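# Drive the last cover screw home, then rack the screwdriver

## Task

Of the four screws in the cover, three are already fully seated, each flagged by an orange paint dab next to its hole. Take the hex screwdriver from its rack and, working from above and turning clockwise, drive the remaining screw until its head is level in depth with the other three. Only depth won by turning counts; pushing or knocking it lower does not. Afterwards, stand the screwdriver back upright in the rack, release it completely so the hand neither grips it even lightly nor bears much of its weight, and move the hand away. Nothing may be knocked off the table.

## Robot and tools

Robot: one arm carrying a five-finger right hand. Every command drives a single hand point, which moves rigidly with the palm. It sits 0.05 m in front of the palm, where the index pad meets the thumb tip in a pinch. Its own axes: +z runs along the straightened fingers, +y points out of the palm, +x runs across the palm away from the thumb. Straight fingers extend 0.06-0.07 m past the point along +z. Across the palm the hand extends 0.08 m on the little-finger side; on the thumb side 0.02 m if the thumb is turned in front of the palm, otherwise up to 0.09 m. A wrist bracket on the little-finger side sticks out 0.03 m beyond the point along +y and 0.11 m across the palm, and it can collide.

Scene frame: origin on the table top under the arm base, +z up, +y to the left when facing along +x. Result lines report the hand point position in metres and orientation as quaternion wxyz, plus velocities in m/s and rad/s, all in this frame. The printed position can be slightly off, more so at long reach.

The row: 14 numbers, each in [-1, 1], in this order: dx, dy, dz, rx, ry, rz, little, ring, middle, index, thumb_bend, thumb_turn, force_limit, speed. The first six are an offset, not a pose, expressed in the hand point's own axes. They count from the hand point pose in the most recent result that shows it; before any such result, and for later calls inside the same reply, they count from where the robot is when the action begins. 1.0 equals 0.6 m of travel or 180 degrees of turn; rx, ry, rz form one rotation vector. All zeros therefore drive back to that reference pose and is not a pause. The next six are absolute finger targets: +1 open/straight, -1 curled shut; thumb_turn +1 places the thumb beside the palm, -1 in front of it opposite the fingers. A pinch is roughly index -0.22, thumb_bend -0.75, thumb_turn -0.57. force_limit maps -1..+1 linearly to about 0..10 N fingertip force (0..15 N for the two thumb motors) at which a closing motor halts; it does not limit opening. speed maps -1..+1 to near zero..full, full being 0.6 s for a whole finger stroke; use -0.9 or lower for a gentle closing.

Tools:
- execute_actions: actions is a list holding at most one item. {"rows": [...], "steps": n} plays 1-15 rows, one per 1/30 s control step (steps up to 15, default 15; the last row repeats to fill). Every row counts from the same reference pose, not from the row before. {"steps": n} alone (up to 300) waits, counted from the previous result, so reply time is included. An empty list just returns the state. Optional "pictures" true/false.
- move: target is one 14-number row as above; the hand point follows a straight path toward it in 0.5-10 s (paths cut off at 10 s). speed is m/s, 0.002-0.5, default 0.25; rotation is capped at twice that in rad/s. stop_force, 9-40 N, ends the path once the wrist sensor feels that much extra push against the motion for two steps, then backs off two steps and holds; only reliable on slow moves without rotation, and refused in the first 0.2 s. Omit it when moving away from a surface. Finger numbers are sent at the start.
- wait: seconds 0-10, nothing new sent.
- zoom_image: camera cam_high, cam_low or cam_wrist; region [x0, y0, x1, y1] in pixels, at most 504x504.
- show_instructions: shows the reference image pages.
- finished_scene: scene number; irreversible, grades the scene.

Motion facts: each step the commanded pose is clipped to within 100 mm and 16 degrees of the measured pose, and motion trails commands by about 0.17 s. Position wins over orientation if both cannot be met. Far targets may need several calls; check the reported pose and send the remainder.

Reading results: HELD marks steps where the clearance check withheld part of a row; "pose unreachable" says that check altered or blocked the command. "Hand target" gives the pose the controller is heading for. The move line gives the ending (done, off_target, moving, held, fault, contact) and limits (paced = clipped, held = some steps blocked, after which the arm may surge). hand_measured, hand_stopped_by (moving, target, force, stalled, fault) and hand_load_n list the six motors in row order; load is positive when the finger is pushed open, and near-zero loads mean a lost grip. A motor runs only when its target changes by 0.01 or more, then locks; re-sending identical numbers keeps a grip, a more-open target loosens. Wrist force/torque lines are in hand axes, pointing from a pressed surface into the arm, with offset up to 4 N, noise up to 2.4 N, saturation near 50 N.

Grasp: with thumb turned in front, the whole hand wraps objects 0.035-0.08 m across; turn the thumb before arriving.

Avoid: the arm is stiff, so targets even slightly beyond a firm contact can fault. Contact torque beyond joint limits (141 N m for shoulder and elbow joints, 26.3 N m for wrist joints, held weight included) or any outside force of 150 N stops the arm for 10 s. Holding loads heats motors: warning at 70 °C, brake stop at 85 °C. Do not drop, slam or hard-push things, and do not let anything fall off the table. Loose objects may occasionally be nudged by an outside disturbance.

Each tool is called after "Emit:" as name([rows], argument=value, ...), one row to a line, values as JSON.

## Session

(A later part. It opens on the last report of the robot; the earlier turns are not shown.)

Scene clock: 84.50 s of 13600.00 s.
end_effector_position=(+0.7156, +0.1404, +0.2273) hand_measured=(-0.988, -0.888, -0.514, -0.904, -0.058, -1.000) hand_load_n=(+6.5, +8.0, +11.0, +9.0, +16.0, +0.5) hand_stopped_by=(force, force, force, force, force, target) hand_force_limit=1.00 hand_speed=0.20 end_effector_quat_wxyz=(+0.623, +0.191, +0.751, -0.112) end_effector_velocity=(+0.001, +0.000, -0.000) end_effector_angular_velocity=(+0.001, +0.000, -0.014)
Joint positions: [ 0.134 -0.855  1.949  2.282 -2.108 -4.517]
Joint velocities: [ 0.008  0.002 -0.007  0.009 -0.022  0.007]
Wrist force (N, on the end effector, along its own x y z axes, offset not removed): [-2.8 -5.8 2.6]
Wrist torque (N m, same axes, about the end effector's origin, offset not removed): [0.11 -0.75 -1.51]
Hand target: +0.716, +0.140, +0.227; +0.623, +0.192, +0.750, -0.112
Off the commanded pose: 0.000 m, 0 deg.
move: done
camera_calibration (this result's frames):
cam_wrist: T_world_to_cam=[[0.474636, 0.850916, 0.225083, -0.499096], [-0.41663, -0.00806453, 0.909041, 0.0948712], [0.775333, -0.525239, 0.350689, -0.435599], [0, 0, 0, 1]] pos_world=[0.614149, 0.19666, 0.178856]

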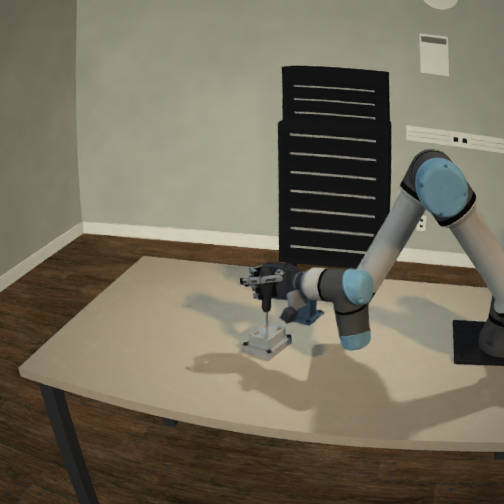

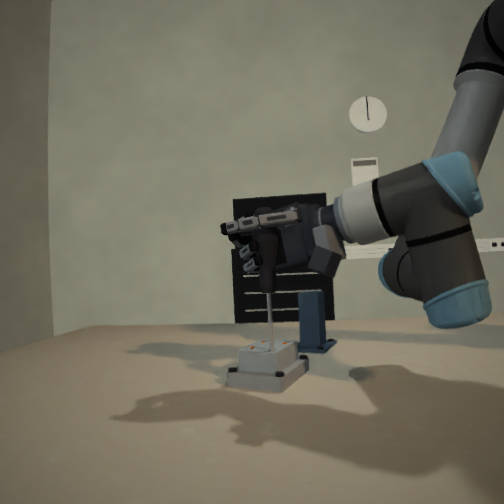

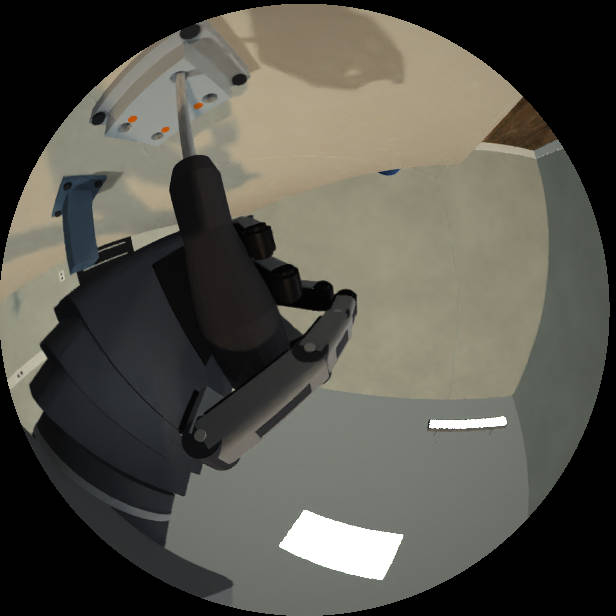

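Emit:
execute_actions(actions=[])

Emit:
move(target=[0,0,0,0,0,0,-0.5,-0.5,-0.2,-0.65,0.15,-1,1,0.2])

Emit:
move(target=[0.0102,0.027,-0.036,-0.162,0.0127,-0.0377,-0.5,-0.5,-0.2,-0.65,0.15,-1,1,0.2], speed=0.3)

Emit:
move(target=[0.0102,0.030,-0.0338,-0.162,0.0127,-0.0377,-0.5,-0.5,-0.2,-0.65,0.15,-1,1,0.2], speed=0.3)

Emit:
zoom_image(camera="cam_low", region=[200,200,340,380])

Scene clock: 87.70 s of 13600.00 s.
end_effector_position=(+0.7157, +0.1403, +0.2272) hand_measured=(-0.988, -0.888, -0.514, -0.904, -0.058, -1.000) hand_load_n=(+6.5, +7.5, +11.0, +9.0, +16.0, +0.5) hand_stopped_by=(force, force, force, force, force, target) hand_force_limit=1.00 hand_speed=0.20 end_effector_quat_wxyz=(+0.623, +0.192, +0.750, -0.112) end_effector_velocity=(-0.000, -0.001, -0.000) end_effector_angular_velocity=(-0.001, +0.001, -0.002)
Joint positions: [ 0.135 -0.855  1.948  2.283 -2.111 -4.516]
Joint velocities: [-0.     0.     0.     0.001 -0.002 -0.   ]
Wrist force (N, on the end effector, along its own x y z axes, offset not removed): [-4.2 -6.3 3.3]
Wrist torque (N m, same axes, about the end effector's origin, offset not removed): [0.08 -0.49 -1.61]
Hand target: +0.716, +0.140, +0.227; +0.623, +0.192, +0.750, -0.112
Off the commanded pose: 0.000 m, 0 deg.
Steps of this call (steps 1 to 90: nothing new was sent; then 0.20 s passed at rest). Readings (end_effector_position | what the end effector reports):
1: (+0.7156, +0.1404, +0.2272) | hand_measured=(-0.988, -0.888, -0.514, -0.904, -0.058, -1.000) hand_load_n=(+6.5, +8.0, +11.0, +9.0, +16.0, +0.5) hand_stopped_by=(force, force, force, force, force, target) hand_force_limit=1.00 hand_speed=0.20
2: (+0.7156, +0.1404, +0.2272) | hand_measured=(-0.988, -0.888, -0.514, -0.904, -0.058, -1.000) hand_load_n=(+6.5, +8.0, +11.0, +9.0, +16.0, +0.5) hand_stopped_by=(force, force, force, force, force, target) hand_force_limit=1.00 hand_speed=0.20
4: (+0.7156, +0.1404, +0.2272) | hand_measured=(-0.988, -0.888, -0.514, -0.904, -0.058, -1.000) hand_load_n=(+6.5, +8.0, +11.0, +9.0, +16.0, +0.5) hand_stopped_by=(force, force, force, force, force, target) hand_force_limit=1.00 hand_speed=0.20
8: (+0.7157, +0.1403, +0.2272) | hand_measured=(-0.988, -0.888, -0.514, -0.904, -0.058, -1.000) hand_load_n=(+6.5, +8.0, +11.0, +9.0, +16.0, +0.5) hand_stopped_by=(force, force, force, force, force, target) hand_force_limit=1.00 hand_speed=0.20
90: the state above
camera_calibration (this result's frames):
cam_wrist: T_world_to_cam=[[0.476539, 0.849846, 0.225106, -0.500273], [-0.416514, -0.00724671, 0.9091, 0.0947302], [0.774226, -0.526982, 0.35052, -0.434648], [0, 0, 0, 1]] pos_world=[0.614372, 0.196789, 0.178848]

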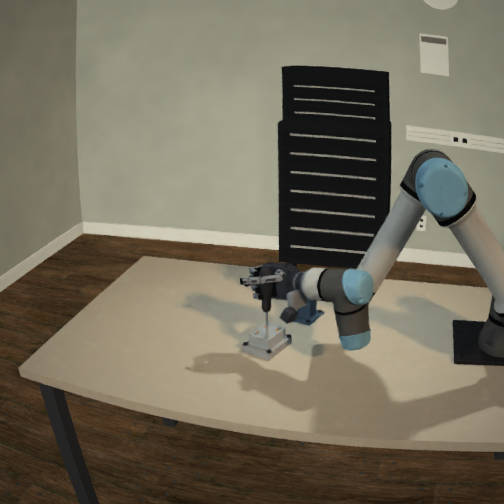

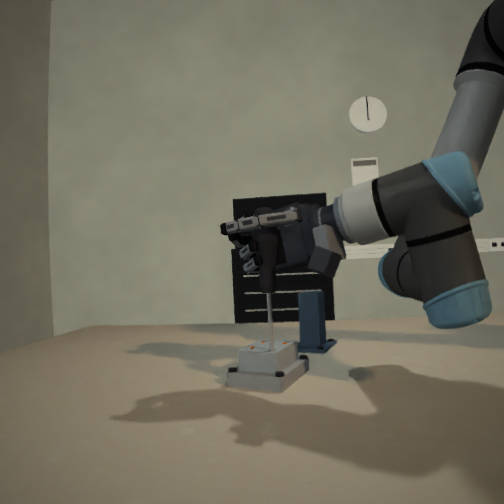

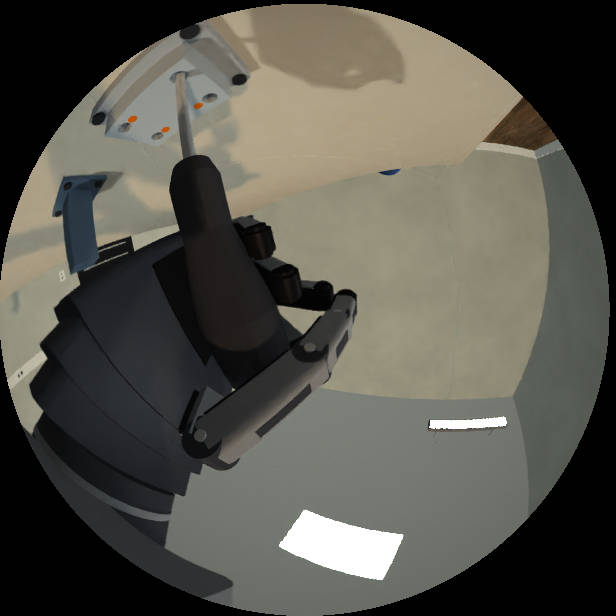

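Scene clock: 88.23 s of 13600.00 s.
end_effector_position=(+0.7157, +0.1404, +0.2272) hand_measured=(-0.500, -0.500, -0.200, -0.650, +0.150, -1.000) hand_load_n=(+0.0, +0.0, +0.0, +0.0, +0.0, +0.0) hand_stopped_by=(target, target, target, target, target, target) hand_force_limit=1.00 hand_speed=0.20 end_effector_quat_wxyz=(+0.623, +0.192, +0.750, -0.112) end_effector_velocity=(+0.000, +0.000, -0.000) end_effector_angular_velocity=(+0.000, +0.001, +0.001)
Joint positions: [ 0.135 -0.854  1.948  2.283 -2.111 -4.516]
Joint velocities: [ 0.     0.     0.     0.001  0.001 -0.   ]
Wrist force (N, on the end effector, along its own x y z axes, offset not removed): [0.4 1.8 1.0]
Wrist torque (N m, same axes, about the end effector's origin, offset not removed): [0.27 -0.12 -0.01]
Hand target: +0.716, +0.140, +0.227; +0.623, +0.192, +0.750, -0.112
Off the commanded pose: 0.000 m, 0 deg.
move: done
camera_calibration (this result's frames):
cam_wrist: T_world_to_cam=[[0.476496, 0.849854, 0.225168, -0.500298], [-0.416468, -0.00736601, 0.909121, 0.0947403], [0.774278, -0.526967, 0.350427, -0.434617], [0, 0, 0, 1]] pos_world=[0.61436, 0.196849, 0.178822]

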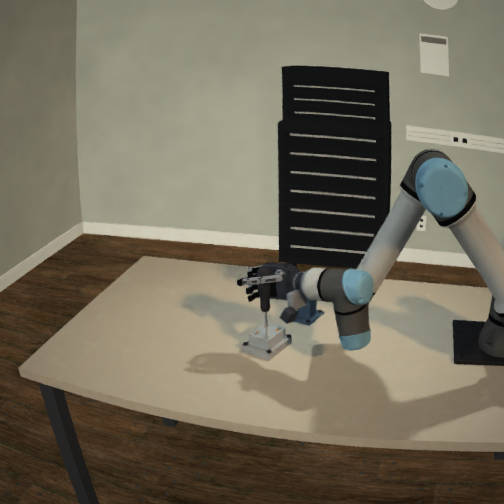

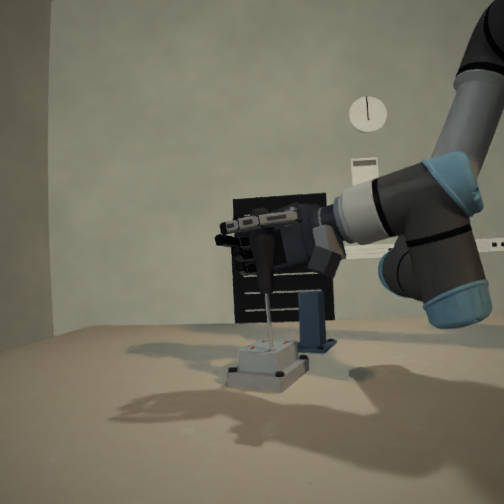

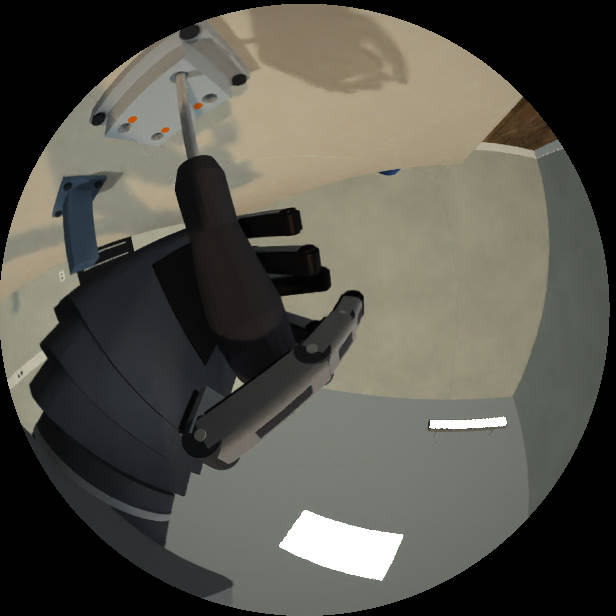

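Scene clock: 89.73 s of 13600.00 s.
end_effector_position=(+0.7025, +0.1646, +0.2266) hand_measured=(-0.500, -0.500, -0.200, -0.650, +0.150, -1.000) hand_load_n=(+0.0, +0.0, +0.0, +0.0, +0.0, +0.0) hand_stopped_by=(target, target, target, target, target, target) hand_force_limit=1.00 hand_speed=0.20 end_effector_quat_wxyz=(+0.628, -0.012, +0.777, +0.047) end_effector_velocity=(+0.000, +0.001, -0.000) end_effector_angular_velocity=(-0.000, +0.001, +0.016)
Joint positions: [-0.1   -0.897  2.051  2.198 -1.374 -4.694]
Joint velocities: [-0.006  0.001 -0.003  0.004  0.021 -0.005]
Wrist force (N, on the end effector, along its own x y z axes, offset not removed): [-0.5 3.2 1.3]
Wrist torque (N m, same axes, about the end effector's origin, offset not removed): [0.54 0.02 0.06]
Hand target: +0.703, +0.165, +0.227; +0.628, -0.013, +0.777, +0.048
Off the commanded pose: 0.000 m, 0 deg.
move: done
camera_calibration (this result's frames):
cam_wrist: T_world_to_cam=[[-0.00925463, 0.97717, 0.212257, -0.191223], [-0.352052, -0.20186, 0.913954, 0.0756312], [0.935935, -0.0662672, 0.345882, -0.599832], [0, 0, 0, 1]] pos_world=[0.586261, 0.162375, 0.178936]

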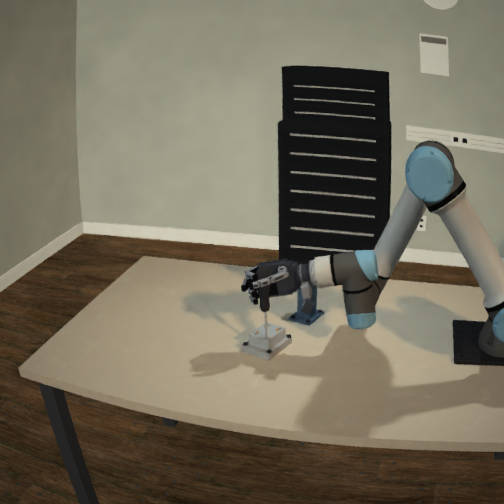

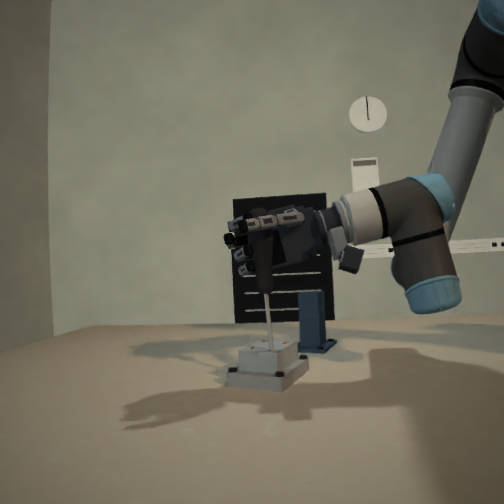

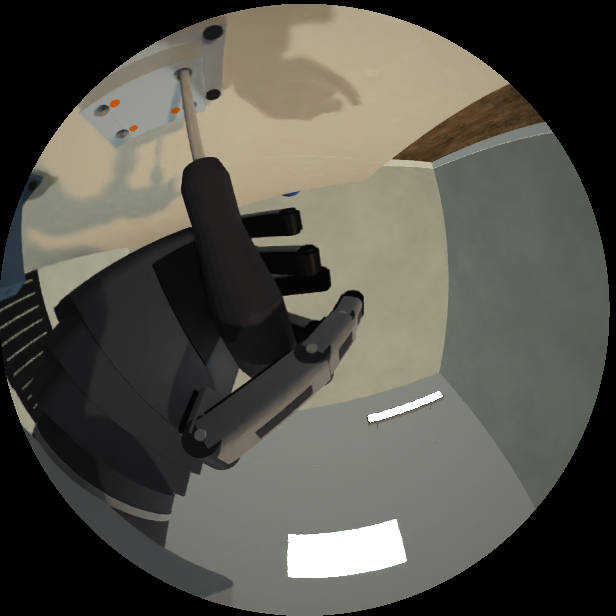

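Scene clock: 91.23 s of 13600.00 s.
end_effector_position=(+0.6802, +0.1809, +0.2257) hand_measured=(-0.500, -0.500, -0.200, -0.650, +0.150, -1.000) hand_load_n=(+0.0, +0.0, +0.0, +0.0, +0.0, +0.0) hand_stopped_by=(target, target, target, target, target, target) hand_force_limit=1.00 hand_speed=0.20 end_effector_quat_wxyz=(+0.591, -0.216, +0.750, +0.203) end_effector_velocity=(-0.000, +0.000, -0.001) end_effector_angular_velocity=(-0.002, +0.004, +0.015)
Joint positions: [-0.278 -0.874  1.958  2.402 -0.7   -4.927]
Joint velocities: [-0.003  0.001 -0.005  0.018  0.016 -0.014]
Wrist force (N, on the end effector, along its own x y z axes, offset not removed): [1.0 1.9 0.4]
Wrist torque (N m, same axes, about the end effector's origin, offset not removed): [0.29 -0.20 0.11]
Hand target: +0.680, +0.181, +0.226; +0.591, -0.216, +0.750, +0.204
Off the commanded pose: 0.000 m, 0 deg.
move: done
camera_calibration (this result's frames):
cam_wrist: T_world_to_cam=[[-0.493987, 0.845161, 0.204154, 0.148228], [-0.199241, -0.338589, 0.919598, -0.00859367], [0.846333, 0.413594, 0.33565, -0.601089], [0, 0, 0, 1]] pos_world=[0.580232, 0.12042, 0.179397]

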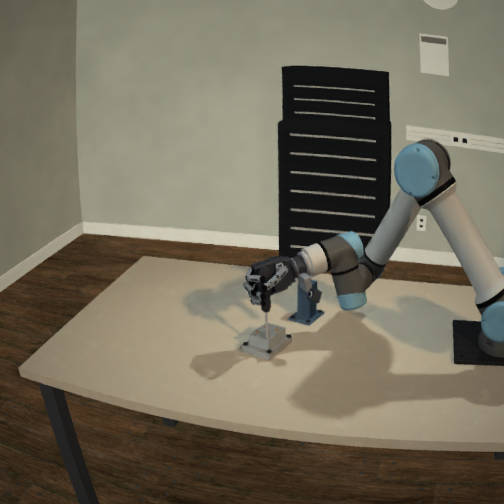

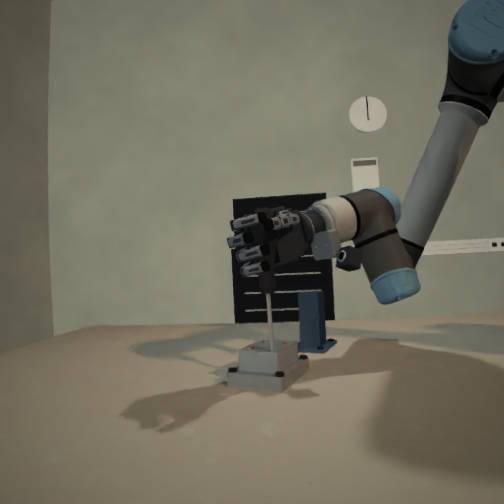

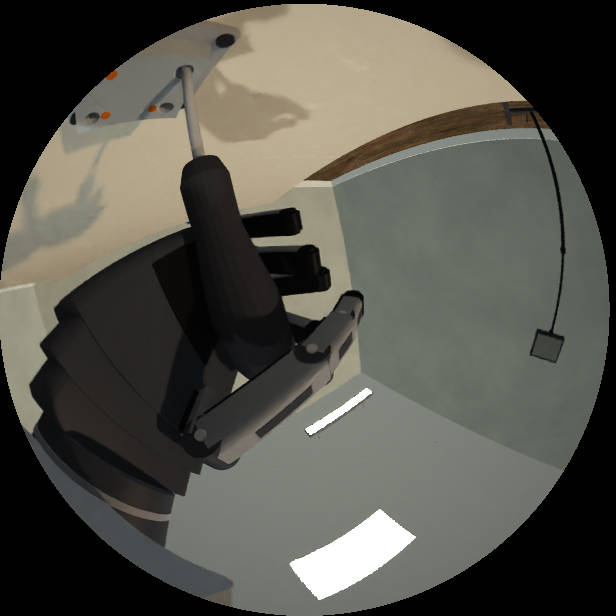

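Region (200, 200, 340, 380) of cam_low's 504x504 image, scaled by 2.800, with more detail than that image has.

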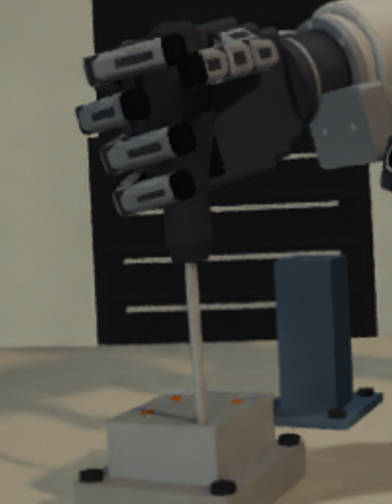

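Emit:
move(target=[0,0,0,0,0,0,-1,-1,-0.9,-1,-0.6,-1,1,0.2])

Emit:
move(target=[-0.0072,-0.0425,0.0147,0.162,-0.0127,0.0377,-1,-1,-0.9,-1,-0.6,-1,1,0.2])

Emit:
move(target=[-0.0072,-0.041,0.018,0.162,-0.0127,0.0377,-1,-1,-0.9,-1,-0.6,-1,1,0.2])

Emit:
move(target=[0,0,0,0,0,0,-0.5,-0.5,-0.2,-0.65,0.15,-1,1,0.2])

Emit:
move(target=[0.0102,0.027,-0.036,-0.162,0.0127,-0.0377,-0.5,-0.5,-0.2,-0.65,0.15,-1,1,0.2], speed=0.3)

Emit:
move(target=[0.0102,0.030,-0.0338,-0.162,0.0127,-0.0377,-0.5,-0.5,-0.2,-0.65,0.15,-1,1,0.2], speed=0.3)

Scene clock: 93.63 s of 13600.00 s.
end_effector_position=(+0.6802, +0.1808, +0.2258) hand_measured=(-0.988, -0.888, -0.514, -0.904, -0.058, -1.000) hand_load_n=(+12.0, +8.0, +11.5, +5.5, +15.0, +1.0) hand_stopped_by=(force, force, force, force, force, target) hand_force_limit=1.00 hand_speed=0.20 end_effector_quat_wxyz=(+0.591, -0.216, +0.750, +0.203) end_effector_velocity=(-0.000, +0.000, +0.000) end_effector_angular_velocity=(+0.000, +0.000, -0.001)
Joint positions: [-0.279 -0.874  1.958  2.402 -0.7   -4.927]
Joint velocities: [ 0.    -0.     0.001 -0.001 -0.001  0.001]
Wrist force (N, on the end effector, along its own x y z axes, offset not removed): [-0.6 1.8 4.0]
Wrist torque (N m, same axes, about the end effector's origin, offset not removed): [0.24 -0.58 -0.09]
Hand target: +0.680, +0.181, +0.226; +0.591, -0.216, +0.750, +0.203
Off the commanded pose: 0.000 m, 0 deg.
move: done
camera_calibration (this result's frames):
cam_wrist: T_world_to_cam=[[-0.493982, 0.845206, 0.203984, 0.148364], [-0.199434, -0.338495, 0.919591, -0.00858417], [0.846291, 0.41358, 0.335773, -0.601119], [0, 0, 0, 1]] pos_world=[0.580299, 0.120306, 0.179469]

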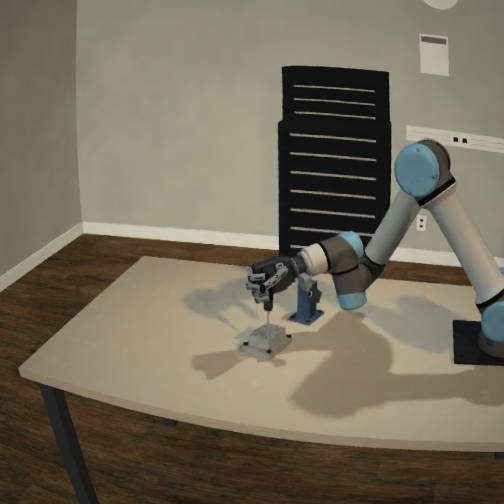

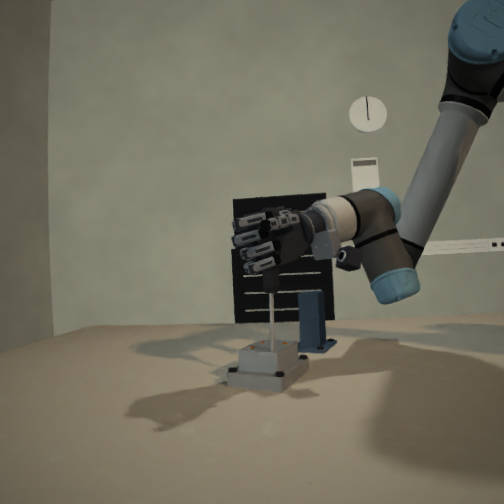

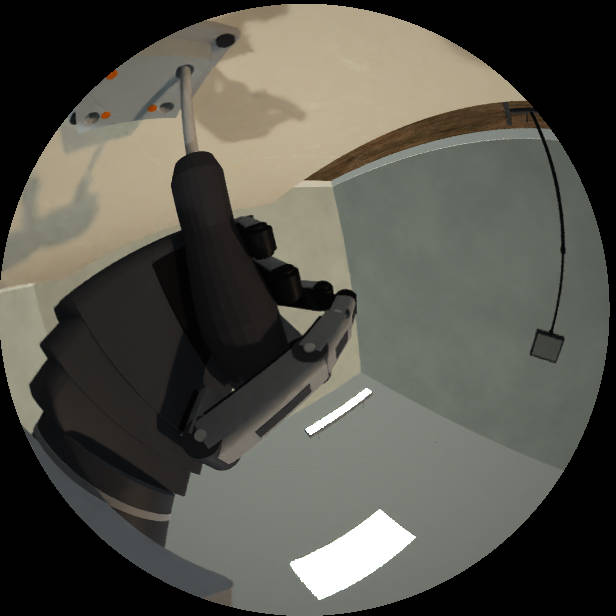

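Scene clock: 95.27 s of 13600.00 s.
end_effector_position=(+0.7023, +0.1650, +0.2269) hand_measured=(-0.988, -0.888, -0.514, -0.904, -0.058, -1.000) hand_load_n=(+9.5, +8.0, +11.0, +7.0, +15.5, +0.0) hand_stopped_by=(force, force, force, force, force, target) hand_force_limit=1.00 hand_speed=0.20 end_effector_quat_wxyz=(+0.628, -0.012, +0.777, +0.047) end_effector_velocity=(+0.001, +0.001, +0.000) end_effector_angular_velocity=(-0.000, -0.001, -0.015)
Joint positions: [-0.099 -0.897  2.052  2.198 -1.374 -4.693]
Joint velocities: [ 0.009  0.001 -0.003  0.    -0.023  0.005]
Wrist force (N, on the end effector, along its own x y z axes, offset not removed): [-3.0 -1.7 5.0]
Wrist torque (N m, same axes, about the end effector's origin, offset not removed): [0.14 -0.53 -0.88]
Hand target: +0.702, +0.165, +0.227; +0.628, -0.011, +0.776, +0.047
Off the commanded pose: 0.000 m, 0 deg.
move: done
camera_calibration (this result's frames):
cam_wrist: T_world_to_cam=[[-0.00945866, 0.977084, 0.212643, -0.191674], [-0.352396, -0.202267, 0.913731, 0.0757108], [0.935803, -0.066292, 0.346234, -0.59969], [0, 0, 0, 1]] pos_world=[0.586059, 0.162841, 0.179212]

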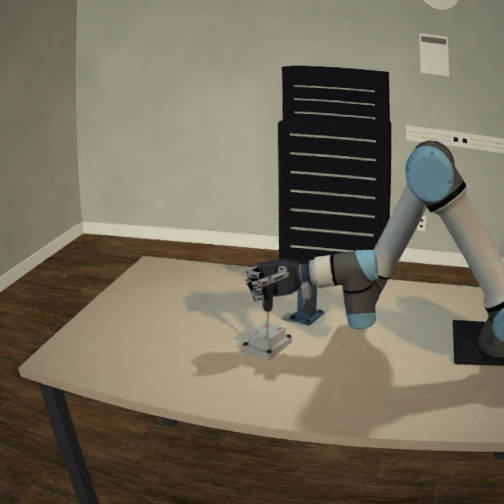

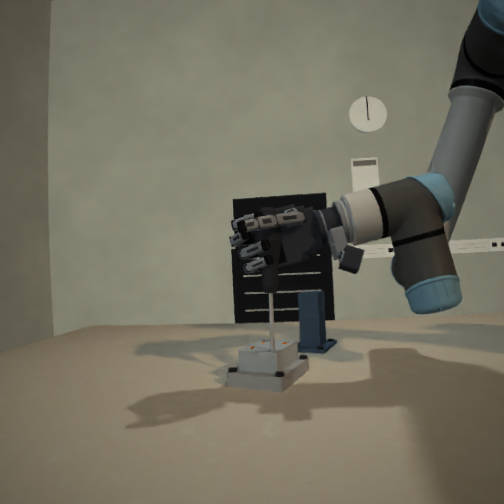

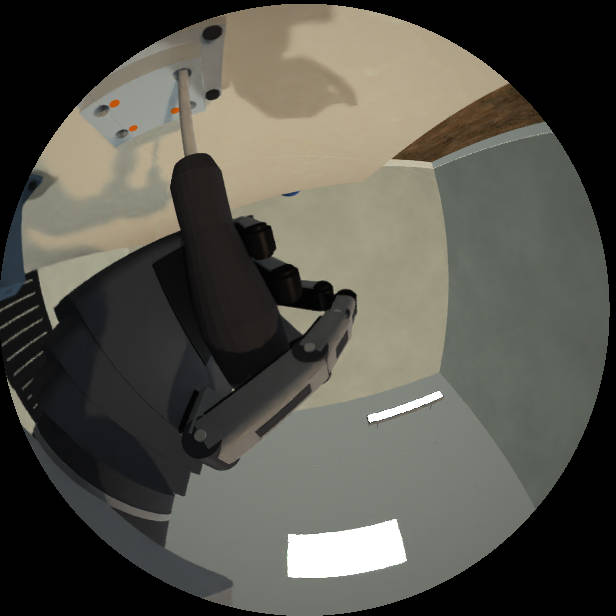

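Scene clock: 96.90 s of 13600.00 s.
end_effector_position=(+0.7154, +0.1415, +0.2276) hand_measured=(-0.988, -0.888, -0.514, -0.904, -0.058, -1.000) hand_load_n=(+6.0, +8.0, +11.0, +9.0, +16.5, -0.5) hand_stopped_by=(force, force, force, force, force, target) hand_force_limit=1.00 hand_speed=0.20 end_effector_quat_wxyz=(+0.623, +0.192, +0.750, -0.112) end_effector_velocity=(+0.001, -0.000, -0.000) end_effector_angular_velocity=(+0.001, +0.002, -0.016)
Joint positions: [ 0.137 -0.855  1.948  2.283 -2.113 -4.516]
Joint velocities: [ 0.007  0.002 -0.008  0.011 -0.022  0.008]
Wrist force (N, on the end effector, along its own x y z axes, offset not removed): [-0.8 -7.7 5.2]
Wrist torque (N m, same axes, about the end effector's origin, offset not removed): [0.11 -0.98 -1.92]
Hand target: +0.716, +0.141, +0.228; +0.623, +0.193, +0.750, -0.113
Off the commanded pose: 0.000 m, 0 deg.
move: done
camera_calibration (this result's frames):
cam_wrist: T_world_to_cam=[[0.476083, 0.849933, 0.22574, -0.50102], [-0.417063, -0.00777195, 0.908844, 0.0948088], [0.774211, -0.526833, 0.350776, -0.434037], [0, 0, 0, 1]] pos_world=[0.614105, 0.197905, 0.179184]

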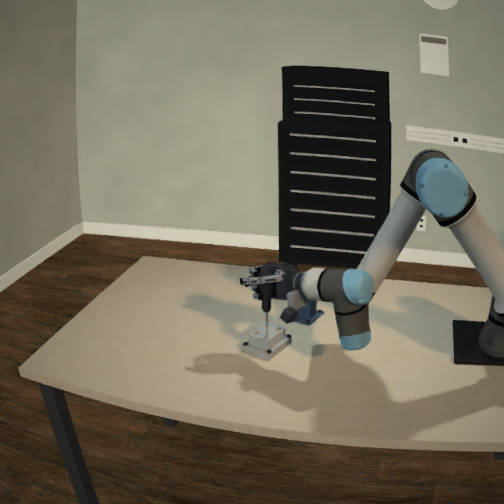

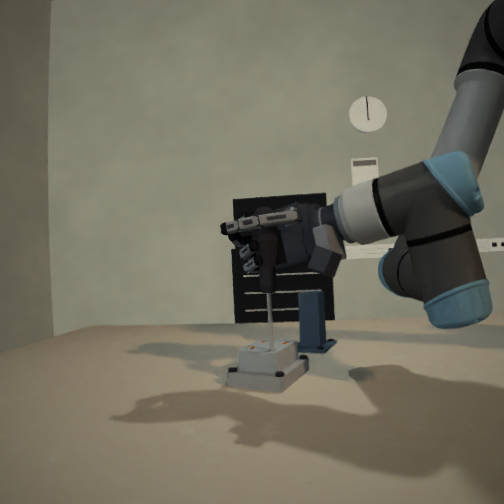

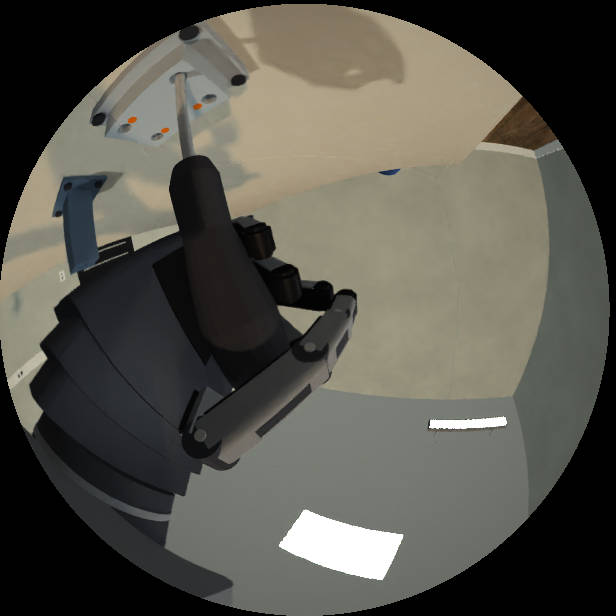

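Scene clock: 97.43 s of 13600.00 s.
end_effector_position=(+0.7154, +0.1416, +0.2276) hand_measured=(-0.500, -0.500, -0.200, -0.650, +0.150, -1.000) hand_load_n=(+0.0, +0.0, +0.0, +0.0, +0.0, +0.0) hand_stopped_by=(target, target, target, target, target, target) hand_force_limit=1.00 hand_speed=0.20 end_effector_quat_wxyz=(+0.623, +0.192, +0.750, -0.112) end_effector_velocity=(+0.000, +0.000, +0.000) end_effector_angular_velocity=(-0.001, -0.000, +0.000)
Joint positions: [ 0.137 -0.855  1.947  2.283 -2.113 -4.515]
Joint velocities: [ 0.     0.    -0.    -0.    -0.    -0.001]
Wrist force (N, on the end effector, along its own x y z axes, offset not removed): [0.2 1.8 1.9]
Wrist torque (N m, same axes, about the end effector's origin, offset not removed): [0.30 -0.12 0.03]
Hand target: +0.715, +0.141, +0.228; +0.623, +0.192, +0.750, -0.112
Off the commanded pose: 0.000 m, 0 deg.
move: done
camera_calibration (this result's frames):
cam_wrist: T_world_to_cam=[[0.475866, 0.850011, 0.225906, -0.501096], [-0.41722, -0.00794774, 0.908771, 0.0949355], [0.77426, -0.526706, 0.350859, -0.434059], [0, 0, 0, 1]] pos_world=[0.614138, 0.19807, 0.17922]

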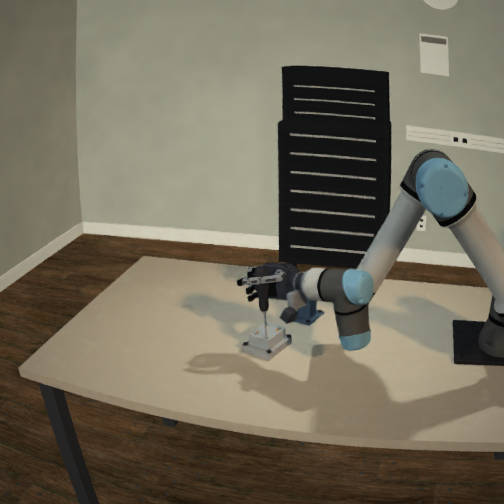

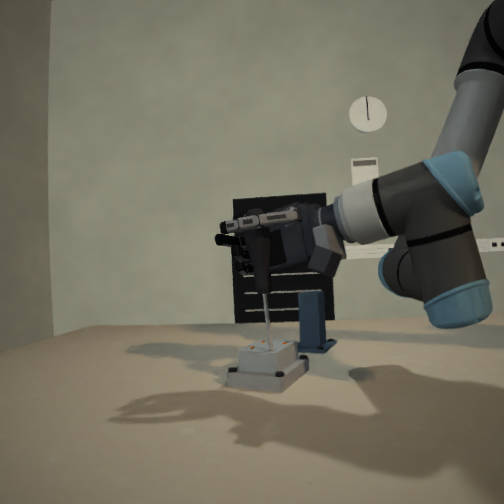

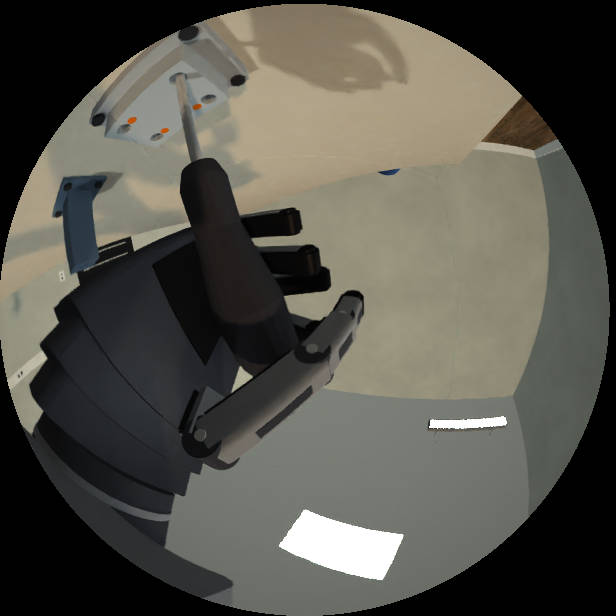

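Scene clock: 98.93 s of 13600.00 s.
end_effector_position=(+0.7023, +0.1658, +0.2271) hand_measured=(-0.500, -0.500, -0.200, -0.650, +0.150, -1.000) hand_load_n=(+0.0, +0.0, +0.0, +0.0, +0.0, +0.0) hand_stopped_by=(target, target, target, target, target, target) hand_force_limit=1.00 hand_speed=0.20 end_effector_quat_wxyz=(+0.628, -0.012, +0.776, +0.047) end_effector_velocity=(+0.000, +0.001, -0.000) end_effector_angular_velocity=(+0.000, +0.001, +0.017)
Joint positions: [-0.098 -0.897  2.051  2.198 -1.375 -4.693]
Joint velocities: [-0.006  0.001 -0.002  0.004  0.023 -0.005]
Wrist force (N, on the end effector, along its own x y z axes, offset not removed): [1.4 2.3 0.4]
Wrist torque (N m, same axes, about the end effector's origin, offset not removed): [0.42 -0.18 0.21]
Hand target: +0.702, +0.166, +0.227; +0.628, -0.013, +0.776, +0.048
Off the commanded pose: 0.000 m, 0 deg.
move: done
camera_calibration (this result's frames):
cam_wrist: T_world_to_cam=[[-0.00993925, 0.97708, 0.212642, -0.192133], [-0.352707, -0.20241, 0.91358, 0.0760145], [0.935681, -0.0659199, 0.346634, -0.599729], [0, 0, 0, 1]] pos_world=[0.586056, 0.163581, 0.179297]

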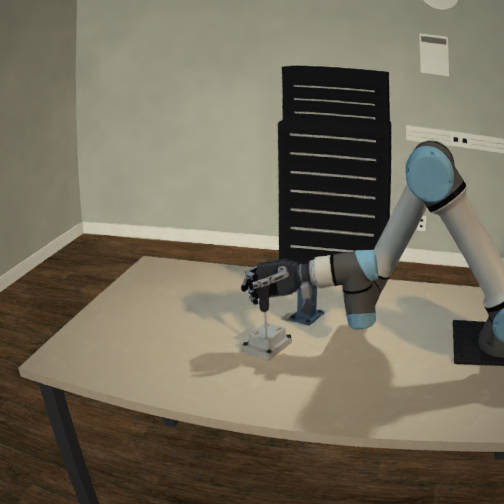

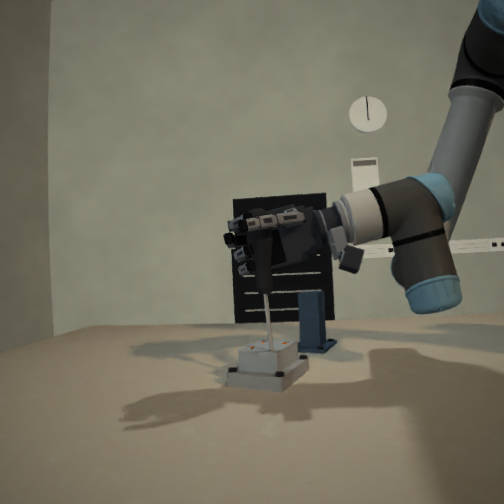

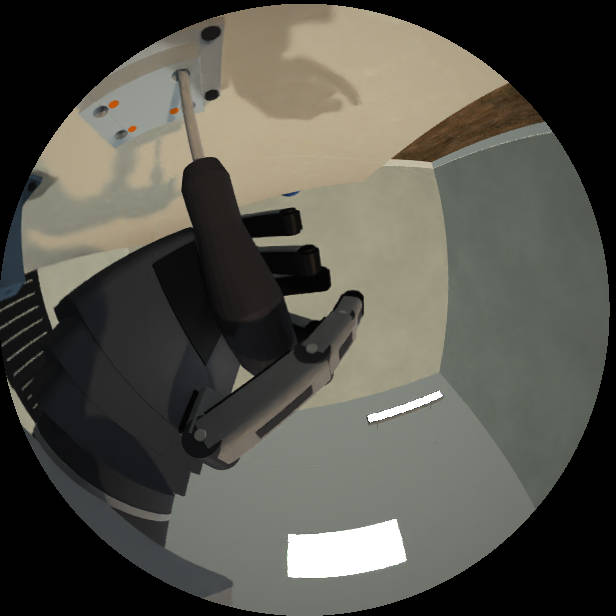

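Scene clock: 100.43 s of 13600.00 s.
end_effector_position=(+0.6799, +0.1821, +0.2262) hand_measured=(-0.500, -0.500, -0.200, -0.650, +0.150, -1.000) hand_load_n=(+0.0, +0.0, +0.0, +0.0, +0.0, +0.0) hand_stopped_by=(target, target, target, target, target, target) hand_force_limit=1.00 hand_speed=0.20 end_effector_quat_wxyz=(+0.591, -0.216, +0.750, +0.203) end_effector_velocity=(-0.000, +0.001, -0.001) end_effector_angular_velocity=(-0.003, +0.004, +0.016)
Joint positions: [-0.276 -0.875  1.958  2.4   -0.702 -4.925]
Joint velocities: [-0.001  0.    -0.005  0.018  0.015 -0.014]
Wrist force (N, on the end effector, along its own x y z axes, offset not removed): [0.0 1.9 0.4]
Wrist torque (N m, same axes, about the end effector's origin, offset not removed): [0.40 0.00 0.11]
Hand target: +0.680, +0.182, +0.226; +0.591, -0.217, +0.750, +0.204
Off the commanded pose: 0.000 m, 0 deg.
move: done
camera_calibration (this result's frames):
cam_wrist: T_world_to_cam=[[-0.494598, 0.844823, 0.204075, 0.147461], [-0.199836, -0.339058, 0.919296, -0.00808278], [0.845836, 0.413901, 0.336523, -0.601453], [0, 0, 0, 1]] pos_world=[0.580049, 0.121623, 0.17974]

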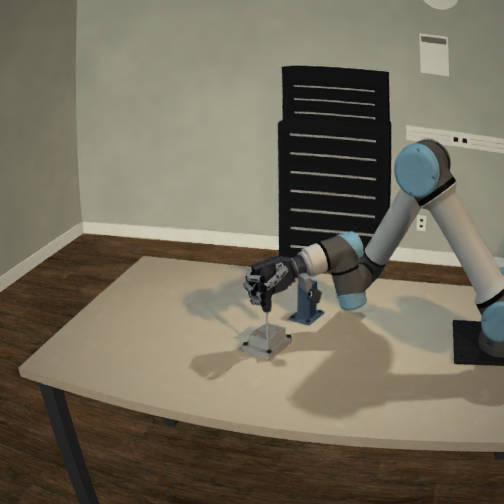

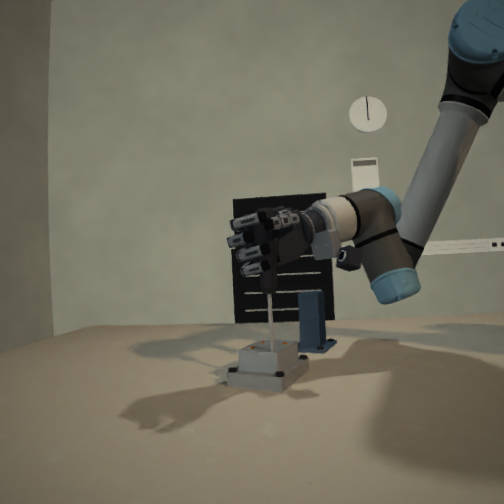

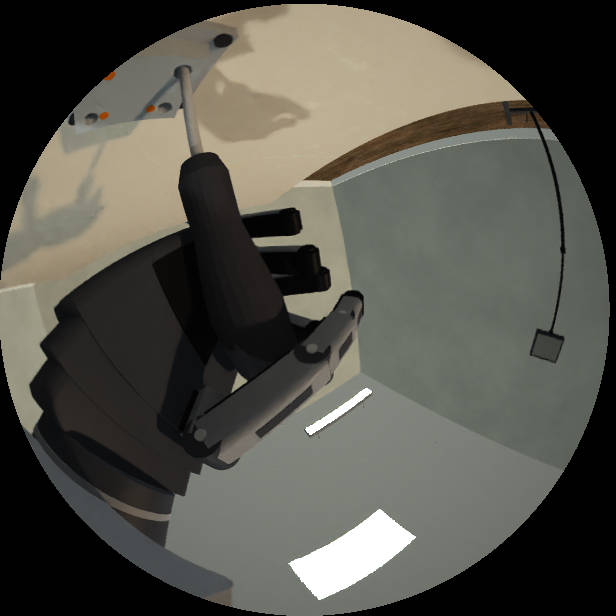

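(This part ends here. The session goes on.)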